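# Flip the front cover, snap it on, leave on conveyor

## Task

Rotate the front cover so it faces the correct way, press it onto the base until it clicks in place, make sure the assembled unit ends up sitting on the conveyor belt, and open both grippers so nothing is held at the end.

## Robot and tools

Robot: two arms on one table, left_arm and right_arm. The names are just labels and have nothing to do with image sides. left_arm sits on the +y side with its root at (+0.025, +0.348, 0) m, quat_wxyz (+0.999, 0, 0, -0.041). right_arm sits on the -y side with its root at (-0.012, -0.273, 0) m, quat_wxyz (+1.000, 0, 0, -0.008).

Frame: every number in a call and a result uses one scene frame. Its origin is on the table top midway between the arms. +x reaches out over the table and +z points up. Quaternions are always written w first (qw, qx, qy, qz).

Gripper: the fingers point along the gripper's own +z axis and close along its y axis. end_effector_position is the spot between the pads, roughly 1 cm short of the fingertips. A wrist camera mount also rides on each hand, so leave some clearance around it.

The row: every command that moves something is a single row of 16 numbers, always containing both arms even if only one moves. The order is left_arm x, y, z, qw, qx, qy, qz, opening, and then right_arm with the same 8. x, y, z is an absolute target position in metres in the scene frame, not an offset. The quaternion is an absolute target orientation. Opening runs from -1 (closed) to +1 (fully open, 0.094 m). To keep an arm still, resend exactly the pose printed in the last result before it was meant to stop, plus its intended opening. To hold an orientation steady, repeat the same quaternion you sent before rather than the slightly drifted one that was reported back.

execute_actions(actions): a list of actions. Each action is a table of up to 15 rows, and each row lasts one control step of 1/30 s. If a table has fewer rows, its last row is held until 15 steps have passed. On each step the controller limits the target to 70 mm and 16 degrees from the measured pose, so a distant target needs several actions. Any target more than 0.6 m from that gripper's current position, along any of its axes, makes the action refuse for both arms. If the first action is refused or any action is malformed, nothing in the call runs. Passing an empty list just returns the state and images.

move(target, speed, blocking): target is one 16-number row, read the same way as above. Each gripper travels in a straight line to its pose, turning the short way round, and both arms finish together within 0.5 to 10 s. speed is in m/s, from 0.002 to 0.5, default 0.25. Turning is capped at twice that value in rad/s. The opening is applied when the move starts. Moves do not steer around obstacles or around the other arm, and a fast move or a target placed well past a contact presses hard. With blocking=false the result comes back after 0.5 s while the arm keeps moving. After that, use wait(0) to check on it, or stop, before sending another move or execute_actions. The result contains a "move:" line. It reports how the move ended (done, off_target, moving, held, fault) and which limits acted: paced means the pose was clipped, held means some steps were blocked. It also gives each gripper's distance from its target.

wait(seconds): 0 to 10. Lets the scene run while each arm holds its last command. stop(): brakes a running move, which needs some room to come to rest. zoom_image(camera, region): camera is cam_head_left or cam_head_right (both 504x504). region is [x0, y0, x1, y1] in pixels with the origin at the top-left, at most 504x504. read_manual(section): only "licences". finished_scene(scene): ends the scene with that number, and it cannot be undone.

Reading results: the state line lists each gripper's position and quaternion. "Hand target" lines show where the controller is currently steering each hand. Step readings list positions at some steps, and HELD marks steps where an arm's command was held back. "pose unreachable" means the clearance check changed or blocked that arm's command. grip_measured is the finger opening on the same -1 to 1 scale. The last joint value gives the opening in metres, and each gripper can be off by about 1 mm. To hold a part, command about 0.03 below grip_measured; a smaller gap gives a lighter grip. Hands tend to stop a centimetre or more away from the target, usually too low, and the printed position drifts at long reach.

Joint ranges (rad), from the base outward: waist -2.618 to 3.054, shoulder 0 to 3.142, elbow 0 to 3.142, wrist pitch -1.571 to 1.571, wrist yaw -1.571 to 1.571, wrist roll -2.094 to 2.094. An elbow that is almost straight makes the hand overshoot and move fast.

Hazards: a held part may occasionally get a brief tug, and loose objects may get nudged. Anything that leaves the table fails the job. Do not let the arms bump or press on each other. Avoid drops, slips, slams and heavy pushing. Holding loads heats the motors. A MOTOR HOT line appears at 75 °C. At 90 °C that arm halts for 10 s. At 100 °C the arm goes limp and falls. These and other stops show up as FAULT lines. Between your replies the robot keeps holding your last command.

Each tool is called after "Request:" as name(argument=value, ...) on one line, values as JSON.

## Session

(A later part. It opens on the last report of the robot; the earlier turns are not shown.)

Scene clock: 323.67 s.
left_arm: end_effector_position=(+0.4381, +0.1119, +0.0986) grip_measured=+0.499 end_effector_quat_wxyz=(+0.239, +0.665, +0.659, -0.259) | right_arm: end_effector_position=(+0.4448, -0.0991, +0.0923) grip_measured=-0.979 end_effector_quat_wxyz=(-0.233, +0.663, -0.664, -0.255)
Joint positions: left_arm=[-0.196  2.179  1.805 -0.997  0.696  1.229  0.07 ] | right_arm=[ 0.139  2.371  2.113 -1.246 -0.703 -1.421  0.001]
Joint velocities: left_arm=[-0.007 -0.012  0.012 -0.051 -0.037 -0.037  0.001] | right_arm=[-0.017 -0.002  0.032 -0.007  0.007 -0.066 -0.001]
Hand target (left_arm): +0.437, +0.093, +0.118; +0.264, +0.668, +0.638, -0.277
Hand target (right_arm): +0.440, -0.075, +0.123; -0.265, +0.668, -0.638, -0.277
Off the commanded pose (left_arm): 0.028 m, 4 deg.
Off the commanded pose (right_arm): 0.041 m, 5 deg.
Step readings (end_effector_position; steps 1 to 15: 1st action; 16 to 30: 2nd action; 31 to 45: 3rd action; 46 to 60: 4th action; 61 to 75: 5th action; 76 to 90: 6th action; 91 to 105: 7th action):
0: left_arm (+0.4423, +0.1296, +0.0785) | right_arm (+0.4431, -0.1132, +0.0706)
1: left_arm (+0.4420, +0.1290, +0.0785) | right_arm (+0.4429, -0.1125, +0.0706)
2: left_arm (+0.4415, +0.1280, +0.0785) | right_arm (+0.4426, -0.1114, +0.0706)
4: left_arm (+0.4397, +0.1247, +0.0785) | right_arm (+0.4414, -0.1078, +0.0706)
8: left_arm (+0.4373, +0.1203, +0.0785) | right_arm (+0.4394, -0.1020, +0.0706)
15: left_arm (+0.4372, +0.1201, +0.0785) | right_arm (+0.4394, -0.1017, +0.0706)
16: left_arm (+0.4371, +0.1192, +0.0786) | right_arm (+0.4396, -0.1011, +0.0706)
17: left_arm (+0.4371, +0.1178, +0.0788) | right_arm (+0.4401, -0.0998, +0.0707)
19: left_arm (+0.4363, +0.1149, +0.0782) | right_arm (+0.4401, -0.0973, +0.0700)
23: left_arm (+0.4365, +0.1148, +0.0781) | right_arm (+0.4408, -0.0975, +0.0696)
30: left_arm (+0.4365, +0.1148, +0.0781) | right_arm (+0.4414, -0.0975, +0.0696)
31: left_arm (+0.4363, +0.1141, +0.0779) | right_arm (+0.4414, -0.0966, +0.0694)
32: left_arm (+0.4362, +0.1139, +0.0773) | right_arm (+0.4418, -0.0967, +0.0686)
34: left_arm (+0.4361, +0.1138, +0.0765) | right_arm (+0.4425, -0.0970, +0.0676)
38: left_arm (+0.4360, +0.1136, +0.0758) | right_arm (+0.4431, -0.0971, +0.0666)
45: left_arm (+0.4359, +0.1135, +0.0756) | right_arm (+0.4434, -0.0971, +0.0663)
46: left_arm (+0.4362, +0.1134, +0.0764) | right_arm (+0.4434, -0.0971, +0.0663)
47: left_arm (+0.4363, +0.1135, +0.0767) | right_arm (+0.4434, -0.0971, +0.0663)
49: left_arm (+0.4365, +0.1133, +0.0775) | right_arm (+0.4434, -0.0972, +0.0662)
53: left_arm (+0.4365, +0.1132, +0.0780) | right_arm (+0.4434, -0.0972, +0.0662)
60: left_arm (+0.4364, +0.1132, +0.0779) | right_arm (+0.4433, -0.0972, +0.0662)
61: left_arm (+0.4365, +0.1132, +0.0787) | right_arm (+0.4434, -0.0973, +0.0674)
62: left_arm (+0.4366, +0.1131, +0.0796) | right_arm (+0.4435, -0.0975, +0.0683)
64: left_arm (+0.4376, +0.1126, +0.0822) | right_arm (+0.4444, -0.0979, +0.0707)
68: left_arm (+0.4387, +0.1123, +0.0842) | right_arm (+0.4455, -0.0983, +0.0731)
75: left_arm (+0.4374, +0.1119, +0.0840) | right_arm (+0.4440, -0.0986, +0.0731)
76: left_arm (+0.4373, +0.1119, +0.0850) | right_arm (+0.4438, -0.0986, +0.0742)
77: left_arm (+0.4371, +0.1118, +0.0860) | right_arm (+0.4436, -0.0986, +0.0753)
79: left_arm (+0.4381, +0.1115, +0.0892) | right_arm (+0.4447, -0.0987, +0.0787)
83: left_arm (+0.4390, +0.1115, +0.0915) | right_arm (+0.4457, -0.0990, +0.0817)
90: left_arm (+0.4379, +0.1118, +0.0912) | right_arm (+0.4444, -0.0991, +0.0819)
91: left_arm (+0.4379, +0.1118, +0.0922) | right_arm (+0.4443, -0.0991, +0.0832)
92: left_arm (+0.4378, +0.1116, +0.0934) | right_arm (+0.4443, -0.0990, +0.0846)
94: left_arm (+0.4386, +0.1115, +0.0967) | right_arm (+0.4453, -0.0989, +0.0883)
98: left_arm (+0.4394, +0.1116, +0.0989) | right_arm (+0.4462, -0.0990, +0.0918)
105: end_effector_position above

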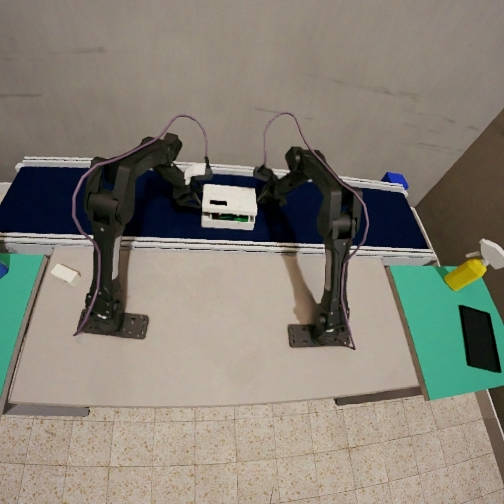

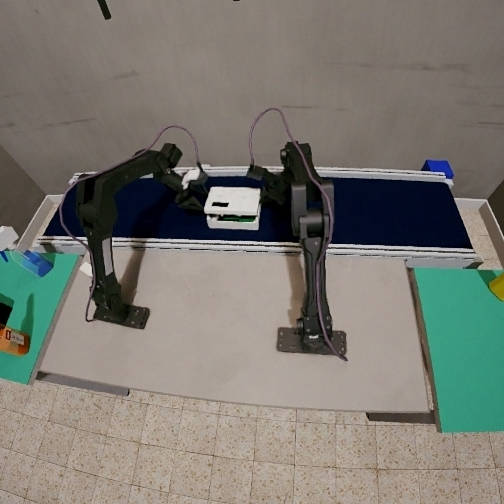

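Request:
execute_actions(actions=[[[0.438,0.092,0.13,0.265,0.668,0.638,-0.277,0.5,0.44,-0.074,0.138,0.265,-0.668,0.638,0.277,-1]],[[0.425,0.092,0.14,0.265,0.668,0.638,-0.277,0.5,0.427,-0.074,0.146,0.265,-0.668,0.638,0.277,-1]],[[0.41,0.092,0.14,0.265,0.668,0.638,-0.277,0.5,0.412,-0.074,0.146,0.265,-0.668,0.638,0.277,-1]],[[0.39,0.092,0.14,0.265,0.668,0.638,-0.277,0.5,0.392,-0.074,0.146,0.265,-0.668,0.638,0.277,-1]],[[0.37,0.092,0.14,0.265,0.668,0.638,-0.277,0.5,0.372,-0.074,0.146,0.265,-0.668,0.638,0.277,-1]],[[0.35,0.092,0.14,0.265,0.668,0.638,-0.277,0.5,0.352,-0.074,0.146,0.265,-0.668,0.638,0.277,-1]],[[0.33,0.092,0.14,0.265,0.668,0.638,-0.277,0.5,0.332,-0.074,0.146,0.265,-0.668,0.638,0.277,-1]],[[0.31,0.092,0.14,0.265,0.668,0.638,-0.277,0.5,0.312,-0.074,0.146,0.265,-0.668,0.638,0.277,-1]]])

Request:
zoom_image(camera="cam_head_left", region=[150, 160, 310, 290])

Scene clock: 337.37 s.
left_arm: end_effector_position=(+0.3055, +0.1067, +0.1259) grip_measured=+0.499 end_effector_quat_wxyz=(+0.226, +0.670, +0.655, -0.268) | right_arm: end_effector_position=(+0.3269, -0.0938, +0.1331) grip_measured=-0.980 end_effector_quat_wxyz=(-0.245, +0.669, -0.658, -0.242)
Joint positions: left_arm=[-0.326  1.694  1.245 -0.862  0.674  1.094  0.07 ] | right_arm=[ 0.199  1.821  1.438 -1.035 -0.69  -1.349  0.001]
Joint velocities: left_arm=[ 0.007 -0.002  0.007  0.007  0.007  0.022  0.   ] | right_arm=[-0.012 -0.002 -0.012  0.007 -0.051  0.007 -0.001]
Hand target (left_arm): +0.309, +0.093, +0.141; +0.263, +0.669, +0.637, -0.277
Hand target (right_arm): +0.312, -0.075, +0.146; -0.263, +0.669, -0.638, -0.277
Off the commanded pose (left_arm): 0.021 m, 5 deg.
Off the commanded pose (right_arm): 0.028 m, 5 deg.
Step readings (end_effector_position; steps 1 to 15: 1st action; 16 to 30: 2nd action; 31 to 45: 3rd action; 46 to 60: 4th action; 61 to 75: 5th action; 76 to 90: 6th action; 91 to 105: 7th action; 106 to 120: 8th action):
0: left_arm (+0.4378, +0.1120, +0.0986) | right_arm (+0.4445, -0.0990, +0.0925)
1: left_arm (+0.4379, +0.1120, +0.1000) | right_arm (+0.4445, -0.0990, +0.0943)
2: left_arm (+0.4377, +0.1120, +0.1014) | right_arm (+0.4444, -0.0987, +0.0963)
4: left_arm (+0.4387, +0.1112, +0.1059) | right_arm (+0.4472, -0.0981, +0.1027)
8: left_arm (+0.4393, +0.1105, +0.1094) | right_arm (+0.4511, -0.0975, +0.1101)
15: left_arm (+0.4374, +0.1105, +0.1090) | right_arm (+0.4491, -0.0975, +0.1109)
16: left_arm (+0.4367, +0.1103, +0.1101) | right_arm (+0.4484, -0.0974, +0.1119)
17: left_arm (+0.4352, +0.1102, +0.1117) | right_arm (+0.4469, -0.0974, +0.1132)
19: left_arm (+0.4323, +0.1096, +0.1175) | right_arm (+0.4452, -0.0974, +0.1183)
23: left_arm (+0.4306, +0.1089, +0.1278) | right_arm (+0.4451, -0.0975, +0.1302)
30: left_arm (+0.4302, +0.1086, +0.1286) | right_arm (+0.4449, -0.0973, +0.1334)
31: left_arm (+0.4288, +0.1089, +0.1277) | right_arm (+0.4436, -0.0972, +0.1327)
32: left_arm (+0.4248, +0.1091, +0.1265) | right_arm (+0.4380, -0.0972, +0.1314)
34: left_arm (+0.4158, +0.1091, +0.1248) | right_arm (+0.4284, -0.0966, +0.1292)
38: left_arm (+0.4112, +0.1084, +0.1250) | right_arm (+0.4233, -0.0971, +0.1285)
45: left_arm (+0.4112, +0.1085, +0.1256) | right_arm (+0.4244, -0.0970, +0.1293)
46: left_arm (+0.4099, +0.1085, +0.1253) | right_arm (+0.4233, -0.0971, +0.1284)
47: left_arm (+0.4053, +0.1091, +0.1242) | right_arm (+0.4169, -0.0970, +0.1271)
49: left_arm (+0.3938, +0.1091, +0.1236) | right_arm (+0.4046, -0.0964, +0.1260)
53: left_arm (+0.3880, +0.1082, +0.1263) | right_arm (+0.4006, -0.0966, +0.1293)
60: left_arm (+0.3885, +0.1081, +0.1270) | right_arm (+0.4046, -0.0960, +0.1318)
61: left_arm (+0.3872, +0.1081, +0.1265) | right_arm (+0.4037, -0.0961, +0.1309)
62: left_arm (+0.3829, +0.1085, +0.1253) | right_arm (+0.3978, -0.0962, +0.1294)
64: left_arm (+0.3721, +0.1085, +0.1242) | right_arm (+0.3856, -0.0956, +0.1278)
68: left_arm (+0.3664, +0.1078, +0.1258) | right_arm (+0.3817, -0.0957, +0.1301)
75: left_arm (+0.3670, +0.1076, +0.1264) | right_arm (+0.3851, -0.0952, +0.1316)
76: left_arm (+0.3656, +0.1074, +0.1261) | right_arm (+0.3841, -0.0953, +0.1310)
77: left_arm (+0.3615, +0.1078, +0.1250) | right_arm (+0.3785, -0.0955, +0.1296)
79: left_arm (+0.3510, +0.1079, +0.1243) | right_arm (+0.3668, -0.0951, +0.1282)
83: left_arm (+0.3458, +0.1073, +0.1261) | right_arm (+0.3630, -0.0951, +0.1309)
90: left_arm (+0.3462, +0.1072, +0.1265) | right_arm (+0.3651, -0.0948, +0.1320)
91: left_arm (+0.3450, +0.1071, +0.1261) | right_arm (+0.3641, -0.0950, +0.1311)
92: left_arm (+0.3411, +0.1075, +0.1251) | right_arm (+0.3588, -0.0953, +0.1297)
94: left_arm (+0.3312, +0.1077, +0.1245) | right_arm (+0.3473, -0.0948, +0.1285)
98: left_arm (+0.3256, +0.1070, +0.1259) | right_arm (+0.3438, -0.0946, +0.1312)
105: left_arm (+0.3258, +0.1069, +0.1260) | right_arm (+0.3460, -0.0942, +0.1323)
106: left_arm (+0.3248, +0.1069, +0.1258) | right_arm (+0.3452, -0.0943, +0.1316)
107: left_arm (+0.3209, +0.1072, +0.1248) | right_arm (+0.3403, -0.0946, +0.1304)
109: left_arm (+0.3110, +0.1073, +0.1242) | right_arm (+0.3291, -0.0942, +0.1292)
113: left_arm (+0.3054, +0.1066, +0.1258) | right_arm (+0.3255, -0.0940, +0.1321)
120: end_effector_position above

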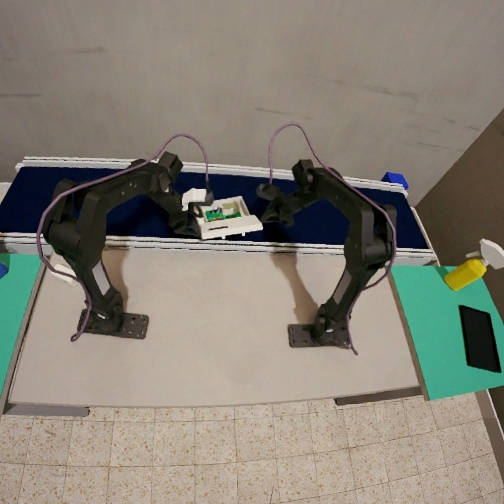

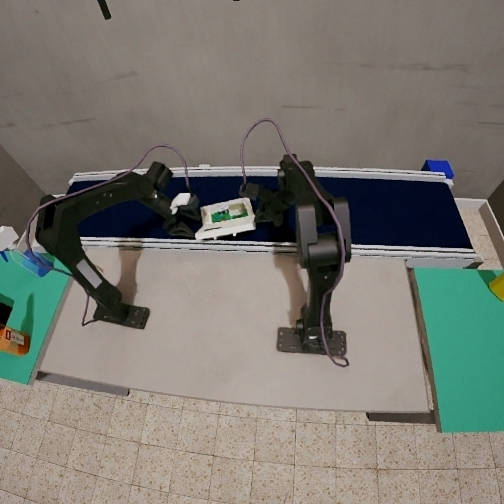

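Region (150, 160, 310, 290) of cam_head_left's 504x504 image, scaled by 3.150, with more detail than that image has; it fills the top 410 rows of this view, and the rest is white.

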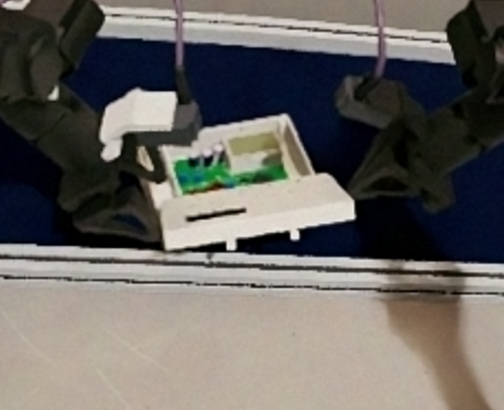

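Request:
execute_actions(actions=[[[0.32,0.088,0.155,0.265,0.668,0.638,-0.277,0.5,0.322,-0.07,0.158,0.265,-0.668,0.638,0.277,-1]],[[0.325,0.088,0.17,0.265,0.668,0.638,-0.277,0.5,0.327,-0.07,0.173,0.265,-0.668,0.638,0.277,-1]],[[0.325,0.088,0.185,0.265,0.668,0.638,-0.277,0.5,0.327,-0.07,0.188,0.265,-0.668,0.638,0.277,-1]],[[0.325,0.088,0.2,0.265,0.668,0.638,-0.277,0.5,0.327,-0.07,0.203,0.265,-0.668,0.638,0.277,-1]],[[0.31,0.088,0.2,0.265,0.668,0.638,-0.277,0.5,0.312,-0.07,0.203,0.265,-0.668,0.638,0.277,-1]],[[0.29,0.088,0.2,0.265,0.668,0.638,-0.277,0.5,0.292,-0.07,0.203,0.265,-0.668,0.638,0.277,-1]],[[0.27,0.088,0.2,0.265,0.668,0.638,-0.277,0.5,0.272,-0.07,0.203,0.265,-0.668,0.638,0.277,-1]],[[0.25,0.088,0.19,0.265,0.668,0.638,-0.277,0.5,0.252,-0.07,0.193,0.265,-0.668,0.638,0.277,-1]]])

Request:
zoom_image(camera="cam_head_left", region=[140, 160, 320, 310])

Scene clock: 354.07 s.
left_arm: end_effector_position=(+0.2378, +0.1047, +0.1744) grip_measured=+0.499 end_effector_quat_wxyz=(+0.209, +0.671, +0.657, -0.272) | right_arm: end_effector_position=(+0.2683, -0.0889, +0.1789) grip_measured=-0.980 end_effector_quat_wxyz=(-0.241, +0.670, -0.661, -0.236)
Joint positions: left_arm=[-0.436  1.457  1.204 -1.018  0.643  0.973  0.07 ] | right_arm=[ 0.26   1.583  1.353 -1.142 -0.665 -1.271  0.001]
Joint velocities: left_arm=[-0.017  0.002  0.012  0.037 -0.051 -0.051  0.   ] | right_arm=[-0.022  0.002 -0.012  0.037 -0.051 -0.007  0.   ]
Hand target (left_arm): +0.248, +0.090, +0.191; +0.262, +0.670, +0.637, -0.277
Hand target (right_arm): +0.252, -0.071, +0.193; -0.262, +0.669, -0.638, -0.277
Off the commanded pose (left_arm): 0.026 m, 7 deg.
Off the commanded pose (right_arm): 0.029 m, 6 deg.
Step readings (end_effector_position; steps 1 to 15: 1st action; 16 to 30: 2nd action; 31 to 45: 3rd action; 46 to 60: 4th action; 61 to 75: 5th action; 76 to 90: 6th action; 91 to 105: 7th action; 106 to 120: 8th action):
0: left_arm (+0.3055, +0.1067, +0.1259) | right_arm (+0.3270, -0.0938, +0.1331)
1: left_arm (+0.3057, +0.1068, +0.1271) | right_arm (+0.3270, -0.0937, +0.1340)
2: left_arm (+0.3066, +0.1068, +0.1288) | right_arm (+0.3277, -0.0936, +0.1350)
4: left_arm (+0.3089, +0.1062, +0.1337) | right_arm (+0.3309, -0.0937, +0.1382)
8: left_arm (+0.3100, +0.1059, +0.1368) | right_arm (+0.3333, -0.0939, +0.1404)
15: left_arm (+0.3098, +0.1060, +0.1368) | right_arm (+0.3332, -0.0939, +0.1404)
16: left_arm (+0.3100, +0.1060, +0.1385) | right_arm (+0.3329, -0.0937, +0.1423)
17: left_arm (+0.3110, +0.1057, +0.1415) | right_arm (+0.3342, -0.0936, +0.1450)
19: left_arm (+0.3137, +0.1049, +0.1490) | right_arm (+0.3392, -0.0933, +0.1525)
23: left_arm (+0.3146, +0.1045, +0.1544) | right_arm (+0.3441, -0.0928, +0.1600)
30: left_arm (+0.3133, +0.1051, +0.1540) | right_arm (+0.3403, -0.0932, +0.1596)
31: left_arm (+0.3131, +0.1051, +0.1556) | right_arm (+0.3396, -0.0933, +0.1608)
32: left_arm (+0.3134, +0.1051, +0.1580) | right_arm (+0.3395, -0.0931, +0.1631)
34: left_arm (+0.3145, +0.1046, +0.1639) | right_arm (+0.3416, -0.0930, +0.1686)
38: left_arm (+0.3146, +0.1046, +0.1678) | right_arm (+0.3435, -0.0927, +0.1738)
45: left_arm (+0.3134, +0.1051, +0.1675) | right_arm (+0.3394, -0.0931, +0.1733)
46: left_arm (+0.3132, +0.1052, +0.1691) | right_arm (+0.3388, -0.0931, +0.1747)
47: left_arm (+0.3136, +0.1050, +0.1717) | right_arm (+0.3389, -0.0929, +0.1771)
49: left_arm (+0.3150, +0.1044, +0.1783) | right_arm (+0.3413, -0.0928, +0.1833)
53: left_arm (+0.3152, +0.1043, +0.1826) | right_arm (+0.3437, -0.0924, +0.1893)
60: left_arm (+0.3139, +0.1049, +0.1823) | right_arm (+0.3399, -0.0928, +0.1888)
61: left_arm (+0.3134, +0.1048, +0.1824) | right_arm (+0.3395, -0.0929, +0.1885)
62: left_arm (+0.3119, +0.1049, +0.1824) | right_arm (+0.3384, -0.0927, +0.1881)
64: left_arm (+0.3086, +0.1044, +0.1832) | right_arm (+0.3364, -0.0922, +0.1875)
68: left_arm (+0.3071, +0.1040, +0.1857) | right_arm (+0.3358, -0.0922, +0.1875)
75: left_arm (+0.3071, +0.1040, +0.1858) | right_arm (+0.3357, -0.0922, +0.1874)
76: left_arm (+0.3055, +0.1038, +0.1854) | right_arm (+0.3345, -0.0924, +0.1867)
77: left_arm (+0.3006, +0.1040, +0.1840) | right_arm (+0.3290, -0.0925, +0.1851)
79: left_arm (+0.2887, +0.1037, +0.1834) | right_arm (+0.3173, -0.0917, +0.1838)
83: left_arm (+0.2822, +0.1032, +0.1867) | right_arm (+0.3125, -0.0914, +0.1888)
90: left_arm (+0.2823, +0.1033, +0.1867) | right_arm (+0.3122, -0.0916, +0.1901)
91: left_arm (+0.2810, +0.1033, +0.1862) | right_arm (+0.3113, -0.0916, +0.1892)
92: left_arm (+0.2768, +0.1036, +0.1847) | right_arm (+0.3065, -0.0917, +0.1873)
94: left_arm (+0.2660, +0.1035, +0.1839) | right_arm (+0.2958, -0.0909, +0.1854)
98: left_arm (+0.2607, +0.1032, +0.1867) | right_arm (+0.2915, -0.0907, +0.1888)
105: left_arm (+0.2609, +0.1036, +0.1866) | right_arm (+0.2912, -0.0907, +0.1898)
106: left_arm (+0.2596, +0.1035, +0.1850) | right_arm (+0.2907, -0.0907, +0.1879)
107: left_arm (+0.2551, +0.1035, +0.1821) | right_arm (+0.2857, -0.0909, +0.1846)
109: left_arm (+0.2427, +0.1039, +0.1766) | right_arm (+0.2720, -0.0902, +0.1788)
113: left_arm (+0.2367, +0.1047, +0.1739) | right_arm (+0.2658, -0.0893, +0.1777)
120: end_effector_position above

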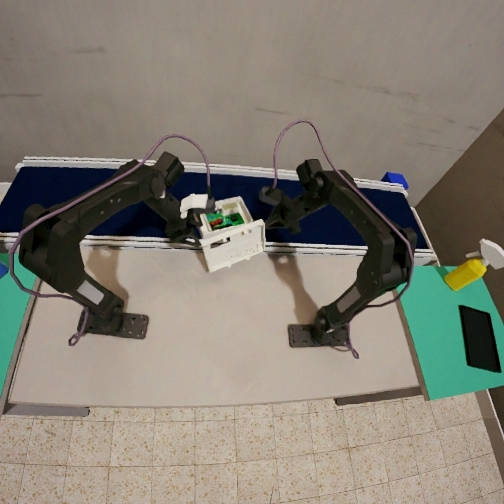

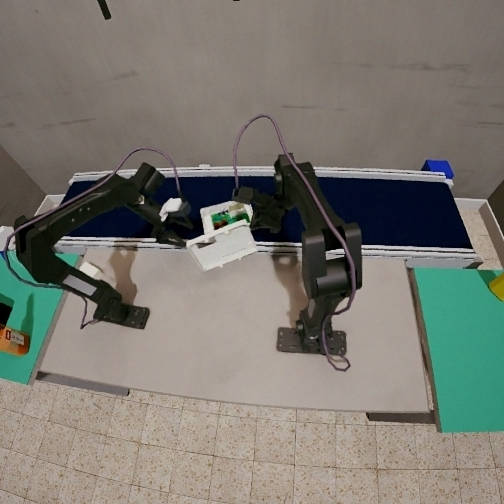

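Region (140, 160, 320, 310) of cam_head_left's 504x504 image, scaled by 2.800, with more detail than that image has.

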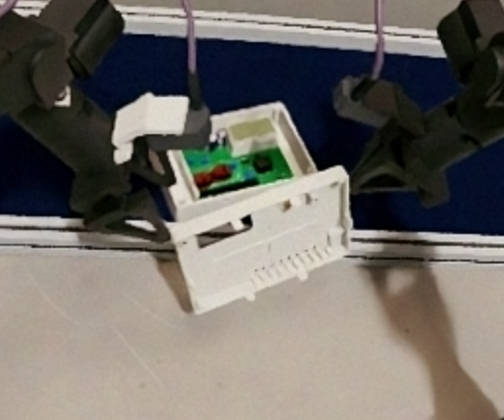

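Request:
execute_actions(actions=[[[0.26,0.089,0.175,0.265,0.668,0.638,-0.277,0.5,0.247,-0.071,0.173,0.265,-0.668,0.638,0.277,-1]],[[0.27,0.09,0.16,0.265,0.668,0.638,-0.277,0.5,0.243,-0.072,0.152,0.265,-0.668,0.638,0.277,-1]],[[0.278,0.091,0.145,0.265,0.668,0.638,-0.277,0.5,0.24,-0.073,0.131,0.265,-0.668,0.638,0.277,-1]],[[0.285,0.092,0.13,0.265,0.668,0.638,-0.277,0.5,0.24,-0.074,0.11,0.265,-0.668,0.638,0.277,-1]],[[0.285,0.092,0.118,0.265,0.668,0.638,-0.277,0.5,0.24,-0.074,0.09,0.265,-0.668,0.638,0.277,-1]]])

Request:
zoom_image(camera="cam_head_left", region=[140, 160, 320, 310])

Scene clock: 368.90 s.
left_arm: end_effector_position=(+0.2845, +0.1112, +0.1166) grip_measured=+0.499 end_effector_quat_wxyz=(+0.241, +0.668, +0.660, -0.246) | right_arm: end_effector_position=(+0.2429, -0.0950, +0.0874) grip_measured=-0.980 end_effector_quat_wxyz=(-0.236, +0.669, -0.663, -0.239)
Joint positions: left_arm=[-0.357  1.574  1.079 -0.741  0.63   1.034  0.07 ] | right_arm=[ 0.261  1.554  0.957 -0.786 -0.663 -1.27   0.001]
Joint velocities: left_arm=[-0.002 -0.012 -0.007  0.022 -0.037 -0.037 -0.   ] | right_arm=[-0.017 -0.002  0.002  0.066  0.051  0.022 -0.001]
Hand target (left_arm): +0.284, +0.094, +0.119; +0.262, +0.669, +0.638, -0.276
Hand target (right_arm): +0.239, -0.076, +0.091; -0.262, +0.669, -0.638, -0.277
Off the commanded pose (left_arm): 0.019 m, 5 deg.
Off the commanded pose (right_arm): 0.021 m, 6 deg.
Step readings (end_effector_position; steps 1 to 15: 1st action; 16 to 30: 2nd action; 31 to 45: 3rd action; 46 to 60: 4th action; 61 to 75: 5th action):
0: left_arm (+0.2385, +0.1046, +0.1744) | right_arm (+0.2695, -0.0887, +0.1791)
1: left_arm (+0.2391, +0.1048, +0.1735) | right_arm (+0.2698, -0.0886, +0.1770)
2: left_arm (+0.2400, +0.1053, +0.1721) | right_arm (+0.2681, -0.0891, +0.1732)
4: left_arm (+0.2415, +0.1067, +0.1689) | right_arm (+0.2612, -0.0910, +0.1637)
8: left_arm (+0.2443, +0.1063, +0.1683) | right_arm (+0.2564, -0.0929, +0.1555)
15: left_arm (+0.2457, +0.1056, +0.1688) | right_arm (+0.2591, -0.0932, +0.1552)
16: left_arm (+0.2469, +0.1059, +0.1679) | right_arm (+0.2598, -0.0930, +0.1532)
17: left_arm (+0.2491, +0.1065, +0.1661) | right_arm (+0.2588, -0.0933, +0.1496)
19: left_arm (+0.2542, +0.1077, +0.1606) | right_arm (+0.2530, -0.0946, +0.1405)
23: left_arm (+0.2585, +0.1076, +0.1539) | right_arm (+0.2478, -0.0962, +0.1332)
30: left_arm (+0.2597, +0.1070, +0.1541) | right_arm (+0.2501, -0.0963, +0.1330)
31: left_arm (+0.2605, +0.1073, +0.1530) | right_arm (+0.2506, -0.0963, +0.1310)
32: left_arm (+0.2626, +0.1075, +0.1513) | right_arm (+0.2500, -0.0964, +0.1274)
34: left_arm (+0.2671, +0.1079, +0.1461) | right_arm (+0.2449, -0.0968, +0.1193)
38: left_arm (+0.2711, +0.1072, +0.1401) | right_arm (+0.2400, -0.0979, +0.1130)
45: left_arm (+0.2729, +0.1070, +0.1405) | right_arm (+0.2421, -0.0979, +0.1129)
46: left_arm (+0.2738, +0.1073, +0.1393) | right_arm (+0.2427, -0.0979, +0.1109)
47: left_arm (+0.2758, +0.1076, +0.1378) | right_arm (+0.2427, -0.0977, +0.1082)
49: left_arm (+0.2794, +0.1075, +0.1323) | right_arm (+0.2392, -0.0978, +0.1019)
53: left_arm (+0.2817, +0.1073, +0.1256) | right_arm (+0.2371, -0.0980, +0.0979)
60: left_arm (+0.2836, +0.1075, +0.1260) | right_arm (+0.2396, -0.0978, +0.0980)
61: left_arm (+0.2840, +0.1075, +0.1250) | right_arm (+0.2401, -0.0979, +0.0961)
62: left_arm (+0.2842, +0.1075, +0.1235) | right_arm (+0.2401, -0.0979, +0.0933)
64: left_arm (+0.2833, +0.1088, +0.1196) | right_arm (+0.2382, -0.0968, +0.0884)
68: left_arm (+0.2839, +0.1105, +0.1174) | right_arm (+0.2407, -0.0953, +0.0874)
75: end_effector_position above

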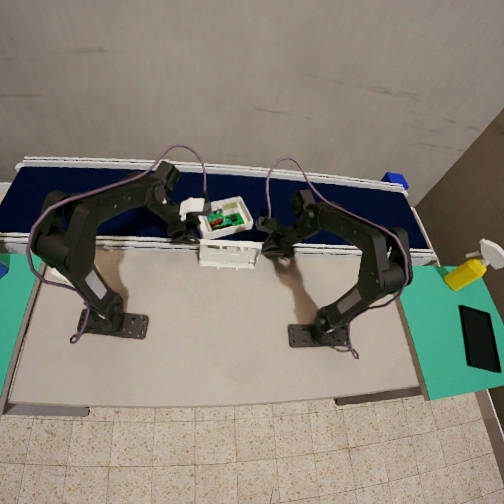

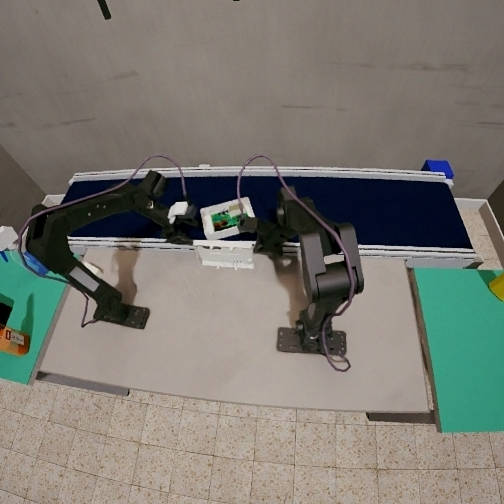

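Region (140, 160, 320, 310) of cam_head_left's 504x504 image, scaled by 2.800, with more detail than that image has.

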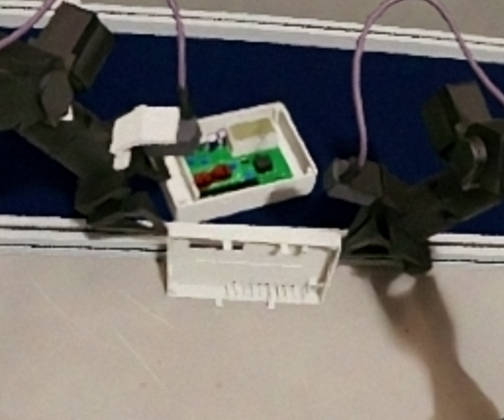

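Request:
execute_actions(actions=[[[0.285,0.094,0.112,0.265,0.668,0.638,-0.277,0.5,0.24,-0.076,0.09,0.265,-0.668,0.638,0.277,-1]],[[0.285,0.102,0.112,0.265,0.668,0.638,-0.277,0.5,0.241,-0.085,0.089,0.265,-0.668,0.638,0.277,-1]],[[0.285,0.11,0.112,0.265,0.668,0.638,-0.277,0.5,0.242,-0.093,0.088,0.265,-0.668,0.638,0.277,-1]],[[0.285,0.118,0.112,0.265,0.668,0.638,-0.277,0.5,0.242,-0.101,0.088,0.265,-0.668,0.638,0.277,-1]],[[0.285,0.135,0.112,0.265,0.668,0.638,-0.277,0.5,0.242,-0.118,0.088,0.265,-0.668,0.638,0.277,-1]]])

Request:
zoom_image(camera="cam_head_left", region=[140, 160, 320, 310])

Request:
zoom_image(camera="cam_head_right", region=[140, 160, 320, 310])

Scene clock: 394.63 s.
left_arm: end_effector_position=(+0.2968, +0.1334, +0.1172) grip_measured=+0.499 end_effector_quat_wxyz=(+0.278, +0.670, +0.638, -0.259) | right_arm: end_effector_position=(+0.2495, -0.1185, +0.0934) grip_measured=-0.980 end_effector_quat_wxyz=(-0.276, +0.673, -0.636, -0.256)
Joint positions: left_arm=[-0.241  1.574  1.046 -0.728  0.725  1.176  0.07 ] | right_arm=[ 0.128  1.57   0.957 -0.841 -0.765 -1.469  0.001]
Joint velocities: left_arm=[ 0.017 -0.007  0.002  0.022 -0.037  0.007 -0.001] | right_arm=[-0.022 -0.012 -0.002 -0.022  0.022 -0.022 -0.   ]
Hand target (left_arm): +0.285, +0.135, +0.112; +0.265, +0.668, +0.638, -0.277
Hand target (right_arm): +0.242, -0.118, +0.089; -0.266, +0.667, -0.638, -0.276
Off the commanded pose (left_arm): 0.013 m, 3 deg.
Off the commanded pose (right_arm): 0.009 m, 3 deg.
Step readings (end_effector_position; steps 1 to 15: 1st action; 16 to 30: 2nd action; 31 to 45: 3rd action; 46 to 60: 4th action; 61 to 75: 5th action):
0: left_arm (+0.2849, +0.1112, +0.1166) | right_arm (+0.2435, -0.0949, +0.0875)
1: left_arm (+0.2850, +0.1115, +0.1160) | right_arm (+0.2435, -0.0949, +0.0874)
2: left_arm (+0.2854, +0.1120, +0.1153) | right_arm (+0.2436, -0.0947, +0.0876)
4: left_arm (+0.2858, +0.1121, +0.1140) | right_arm (+0.2438, -0.0945, +0.0878)
8: left_arm (+0.2861, +0.1120, +0.1135) | right_arm (+0.2439, -0.0945, +0.0877)
15: left_arm (+0.2862, +0.1119, +0.1136) | right_arm (+0.2440, -0.0945, +0.0877)
16: left_arm (+0.2866, +0.1125, +0.1136) | right_arm (+0.2444, -0.0951, +0.0880)
17: left_arm (+0.2873, +0.1122, +0.1139) | right_arm (+0.2450, -0.0955, +0.0887)
19: left_arm (+0.2877, +0.1121, +0.1137) | right_arm (+0.2460, -0.0957, +0.0899)
23: left_arm (+0.2875, +0.1118, +0.1135) | right_arm (+0.2463, -0.0959, +0.0906)
30: left_arm (+0.2878, +0.1116, +0.1138) | right_arm (+0.2463, -0.0959, +0.0907)
31: left_arm (+0.2882, +0.1120, +0.1141) | right_arm (+0.2467, -0.0963, +0.0911)
32: left_arm (+0.2888, +0.1122, +0.1151) | right_arm (+0.2472, -0.0966, +0.0921)
34: left_arm (+0.2901, +0.1120, +0.1168) | right_arm (+0.2480, -0.0968, +0.0940)
38: left_arm (+0.2905, +0.1116, +0.1180) | right_arm (+0.2480, -0.0962, +0.0953)
45: left_arm (+0.2905, +0.1116, +0.1181) | right_arm (+0.2480, -0.0960, +0.0956)
46: left_arm (+0.2908, +0.1121, +0.1182) | right_arm (+0.2483, -0.0965, +0.0960)
47: left_arm (+0.2912, +0.1132, +0.1182) | right_arm (+0.2492, -0.0976, +0.0965)
49: left_arm (+0.2927, +0.1160, +0.1177) | right_arm (+0.2511, -0.1001, +0.0972)
53: left_arm (+0.2932, +0.1171, +0.1177) | right_arm (+0.2516, -0.1007, +0.0979)
60: left_arm (+0.2928, +0.1166, +0.1182) | right_arm (+0.2512, -0.1002, +0.0984)
61: left_arm (+0.2930, +0.1178, +0.1185) | right_arm (+0.2512, -0.1017, +0.0987)
62: left_arm (+0.2943, +0.1211, +0.1185) | right_arm (+0.2517, -0.1056, +0.0987)
64: left_arm (+0.2982, +0.1286, +0.1181) | right_arm (+0.2538, -0.1141, +0.0977)
68: left_arm (+0.2989, +0.1332, +0.1174) | right_arm (+0.2521, -0.1182, +0.0944)
75: end_effector_position above

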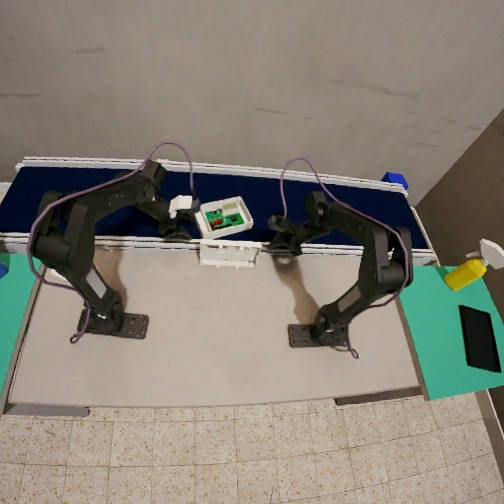

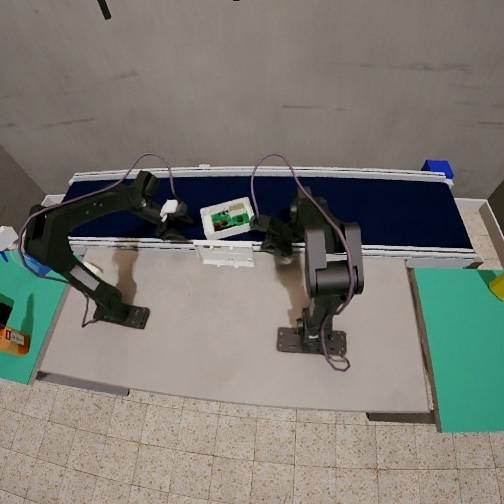

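Region (140, 160, 320, 310) of cam_head_left's 504x504 image, scaled by 2.800, with more detail than that image has.

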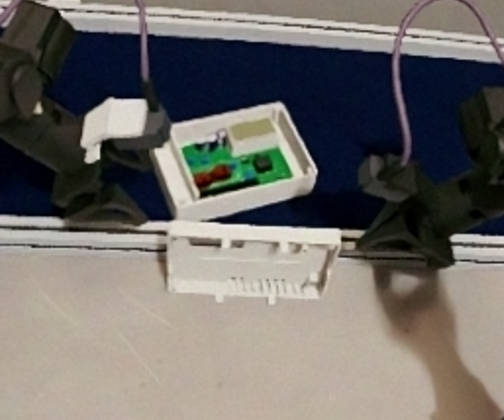

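Region (140, 160, 320, 310) of cam_head_right's 504x504 image, scaled by 2.800, with more detail than that image has.

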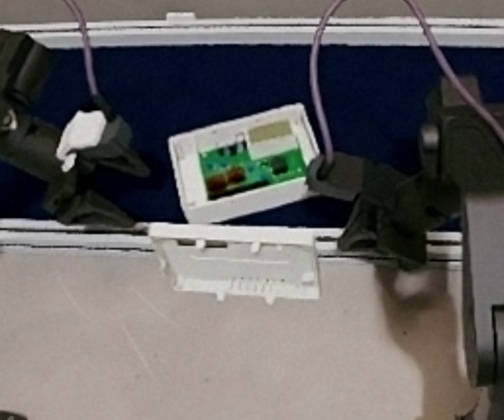

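Request:
move(target=[0.25,0.3,0.15,0.265,0.668,0.638,-0.277,0.5,0.248,-0.13,0.16,0,-0.707,0.707,0,0.3], speed=0.15)

Request:
move(target=[0.25,0.3,0.15,0.265,0.668,0.638,-0.277,0.5,0.248,0.008,0.16,0,-0.707,0.707,0,0.3], speed=0.1)

Request:
zoom_image(camera="cam_head_left", region=[160, 180, 300, 290])

Request:
zoom_image(camera="cam_head_right", region=[160, 180, 300, 290])

Scene clock: 413.07 s.
left_arm: end_effector_position=(+0.2462, +0.2983, +0.1485) grip_measured=+0.499 end_effector_quat_wxyz=(+0.267, +0.668, +0.638, -0.276) | right_arm: end_effector_position=(+0.2469, -0.1331, +0.1563) grip_measured=+0.297 end_effector_quat_wxyz=(-0.004, +0.706, -0.708, +0.004)
Joint positions: left_arm=[ 0.405  1.546  1.138 -1.504  0.724  2.069  0.07 ] | right_arm=[ 0.51   1.652  1.502 -1.412  0.005 -1.074  0.061]
Joint velocities: left_arm=[ 0.002 -0.007 -0.012  0.022 -0.007  0.066 -0.001] | right_arm=[ 0.002 -0.007 -0.002 -0.081 -0.007  0.022 -0.001]
Hand target (left_arm): +0.249, +0.300, +0.151; +0.267, +0.667, +0.637, -0.279
Hand target (right_arm): +0.249, -0.130, +0.159; -0.001, +0.706, -0.708, +0.003
Off the commanded pose (left_arm): 0.004 m, 0 deg.
Off the commanded pose (right_arm): 0.005 m, 1 deg.
move: done

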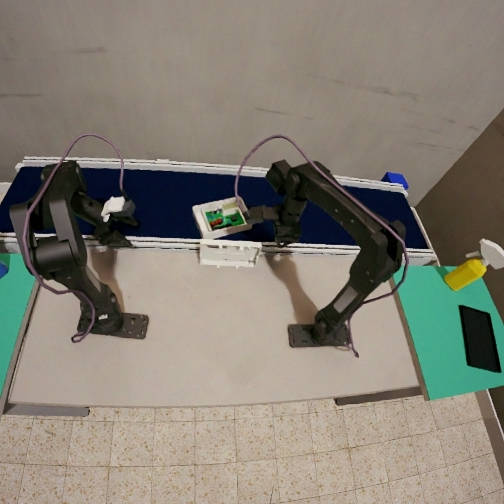

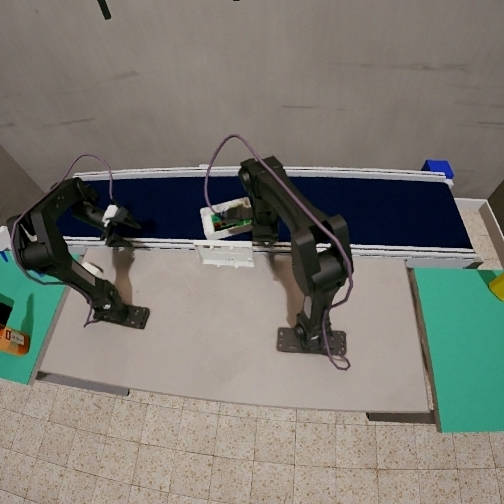

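Scene clock: 415.00 s.
left_arm: end_effector_position=(+0.2459, +0.2987, +0.1481) grip_measured=+0.499 end_effector_quat_wxyz=(+0.265, +0.668, +0.638, -0.275) | right_arm: end_effector_position=(+0.2492, +0.0042, +0.1577) grip_measured=+0.297 end_effector_quat_wxyz=(-0.000, +0.708, -0.706, +0.004)
Joint positions: left_arm=[ 0.405  1.546  1.138 -1.504  0.721  2.069  0.07 ] | right_arm=[ 0.831  2.018  1.975 -1.528  0.008 -0.759  0.061]
Joint velocities: left_arm=[ 0.002  0.007 -0.002 -0.007 -0.037  0.007 -0.001] | right_arm=[ 0.012  0.007 -0.002 -0.037 -0.022 -0.051 -0.   ]
Hand target (left_arm): +0.250, +0.300, +0.150; +0.265, +0.668, +0.638, -0.277
Hand target (right_arm): +0.249, +0.008, +0.160; +0.001, +0.707, -0.707, +0.001
Off the commanded pose (left_arm): 0.005 m, 0 deg.
Off the commanded pose (right_arm): 0.005 m, 1 deg.
move: done

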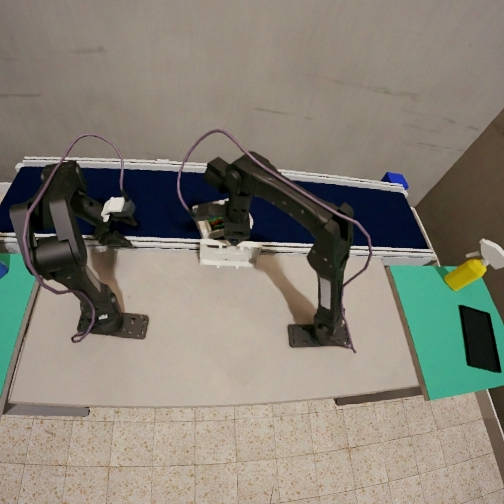

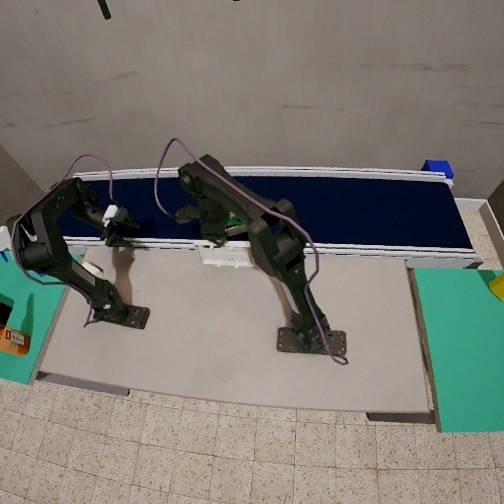

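Region (160, 180, 300, 290) of cam_head_left's 504x504 image, scaled by 3.600, with more detail than that image has; it fills the top 396 rows of this view, and the rest is white.

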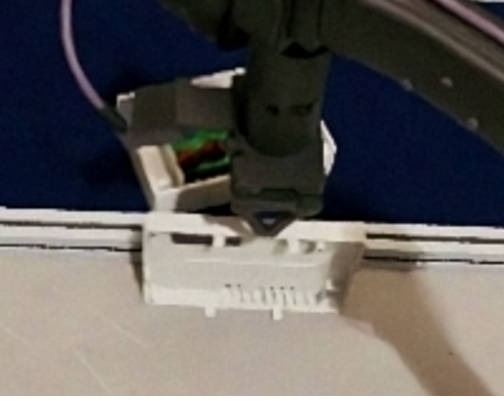

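Region (160, 180, 300, 290) of cam_head_right's 504x504 image, scaled by 3.600, with more detail than that image has; it fills the top 396 rows of this view, and the rest is white.

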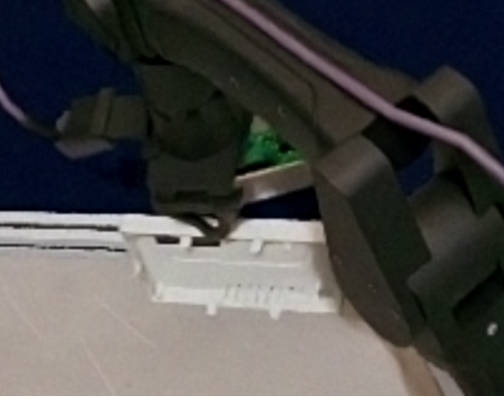

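Request:
move(target=[0.25,0.3,0.15,0.265,0.668,0.638,-0.277,0.5,0.246,0.011,0.115,0,-0.707,0.707,0,0.3], speed=0.04)

Request:
zoom_image(camera="cam_head_left", region=[160, 180, 300, 290])

Scene clock: 423.47 s.
left_arm: end_effector_position=(+0.2459, +0.2988, +0.1481) grip_measured=+0.499 end_effector_quat_wxyz=(+0.265, +0.668, +0.638, -0.275) | right_arm: end_effector_position=(+0.2492, +0.0082, +0.1164) grip_measured=+0.297 end_effector_quat_wxyz=(+0.003, +0.707, -0.707, +0.004)
Joint positions: left_arm=[ 0.405  1.546  1.138 -1.504  0.72   2.069  0.07 ] | right_arm=[ 0.838  2.018  1.81  -1.37   0.008 -0.748  0.061]
Joint velocities: left_arm=[-0.027  0.002  0.002  0.022  0.007 -0.022  0.   ] | right_arm=[ 0.002 -0.007  0.017 -0.095 -0.051 -0.022  0.   ]
Hand target (left_arm): +0.250, +0.300, +0.150; +0.265, +0.668, +0.638, -0.277
Hand target (right_arm): +0.246, +0.011, +0.115; +0.000, +0.707, -0.707, +0.000
Off the commanded pose (left_arm): 0.005 m, 0 deg.
Off the commanded pose (right_arm): 0.004 m, 1 deg.
move: done

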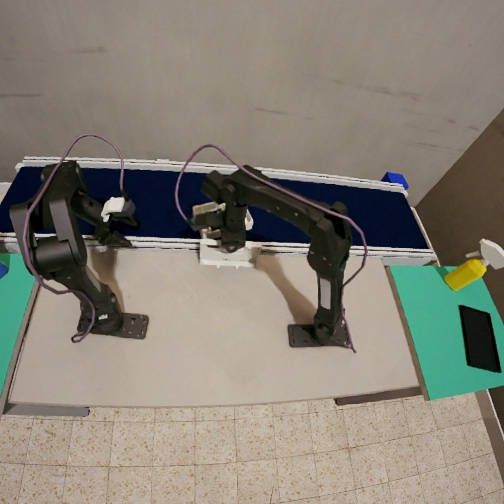

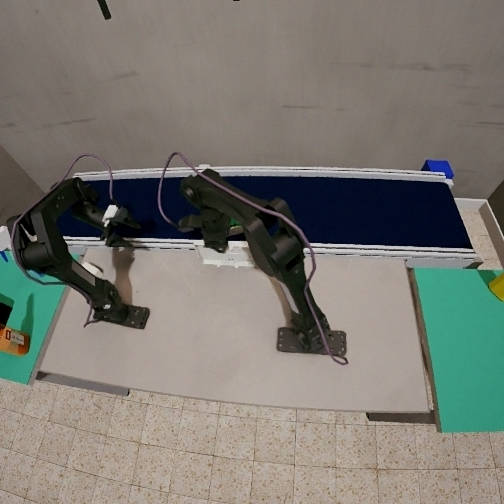

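Region (160, 180, 300, 290) of cam_head_left's 504x504 image, scaled by 3.600, with more detail than that image has; it fills the top 396 rows of this view, and the rest is white.

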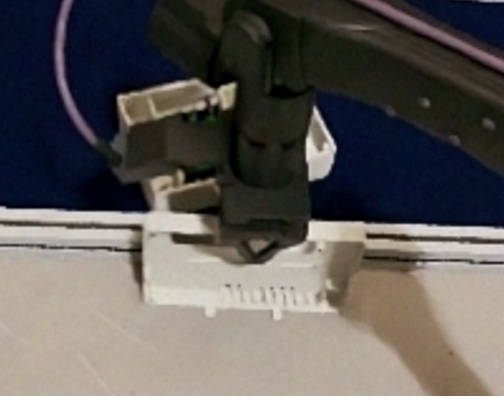

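Request:
execute_actions(actions=[[[0.25,0.3,0.15,0.265,0.668,0.638,-0.277,0.5,0.246,0.011,0.115,0,-0.707,0.707,0,-0.2]],[[0.25,0.3,0.15,0.265,0.668,0.638,-0.277,0.5,0.246,0.011,0.115,0,-0.707,0.707,0,-0.5]],[[0.25,0.3,0.15,0.265,0.668,0.638,-0.277,0.5,0.246,0.011,0.115,0,-0.707,0.707,0,-0.68]]])

Scene clock: 429.90 s.
left_arm: end_effector_position=(+0.2459, +0.2988, +0.1481) grip_measured=+0.499 end_effector_quat_wxyz=(+0.265, +0.668, +0.638, -0.275) | right_arm: end_effector_position=(+0.2497, +0.0092, +0.1164) grip_measured=-0.637 end_effector_quat_wxyz=(+0.001, +0.706, -0.708, +0.003)
Joint positions: left_arm=[ 0.405  1.546  1.138 -1.504  0.72   2.069  0.07 ] | right_arm=[ 0.838  2.018  1.81  -1.366  0.006 -0.746  0.017]
Joint velocities: left_arm=[-0.002 -0.002 -0.017  0.037  0.051 -0.095  0.001] | right_arm=[ 0.012 -0.007 -0.007 -0.007 -0.007 -0.051 -0.001]
Hand target (left_arm): +0.250, +0.300, +0.150; +0.265, +0.668, +0.638, -0.277
Hand target (right_arm): +0.246, +0.011, +0.115; +0.000, +0.707, -0.707, +0.000
Off the commanded pose (left_arm): 0.005 m, 0 deg.
Off the commanded pose (right_arm): 0.004 m, 0 deg.
Step readings (end_effector_position; steps 1 to 15: 1st action; 16 to 30: 2nd action; 31 to 45: 3rd action):
0: left_arm (+0.2459, +0.2988, +0.1481) | right_arm (+0.2495, +0.0085, +0.1164)
1: left_arm (+0.2459, +0.2988, +0.1481) | right_arm (+0.2495, +0.0085, +0.1164)
2: left_arm (+0.2459, +0.2988, +0.1481) | right_arm (+0.2495, +0.0085, +0.1164)
4: left_arm (+0.2459, +0.2988, +0.1481) | right_arm (+0.2495, +0.0085, +0.1164)
8: left_arm (+0.2459, +0.2988, +0.1481) | right_arm (+0.2495, +0.0085, +0.1164)
15: left_arm (+0.2459, +0.2988, +0.1481) | right_arm (+0.2495, +0.0085, +0.1164)
16: left_arm (+0.2459, +0.2988, +0.1481) | right_arm (+0.2495, +0.0086, +0.1164)
17: left_arm (+0.2459, +0.2988, +0.1481) | right_arm (+0.2495, +0.0086, +0.1164)
19: left_arm (+0.2459, +0.2988, +0.1481) | right_arm (+0.2497, +0.0090, +0.1164)
23: left_arm (+0.2459, +0.2988, +0.1481) | right_arm (+0.2498, +0.0090, +0.1164)
30: left_arm (+0.2459, +0.2988, +0.1481) | right_arm (+0.2498, +0.0090, +0.1164)
31: left_arm (+0.2459, +0.2988, +0.1481) | right_arm (+0.2497, +0.0091, +0.1164)
32: left_arm (+0.2459, +0.2988, +0.1481) | right_arm (+0.2498, +0.0092, +0.1164)
34: left_arm (+0.2459, +0.2988, +0.1481) | right_arm (+0.2497, +0.0092, +0.1164)
38: left_arm (+0.2459, +0.2988, +0.1481) | right_arm (+0.2497, +0.0092, +0.1164)
45: end_effector_position above

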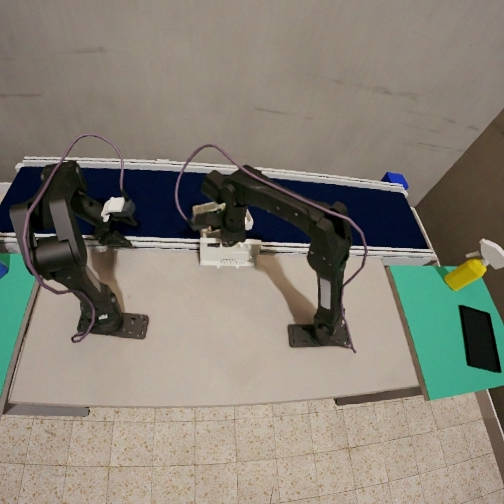

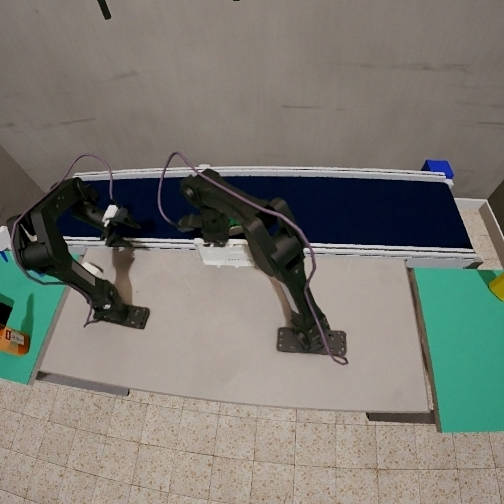

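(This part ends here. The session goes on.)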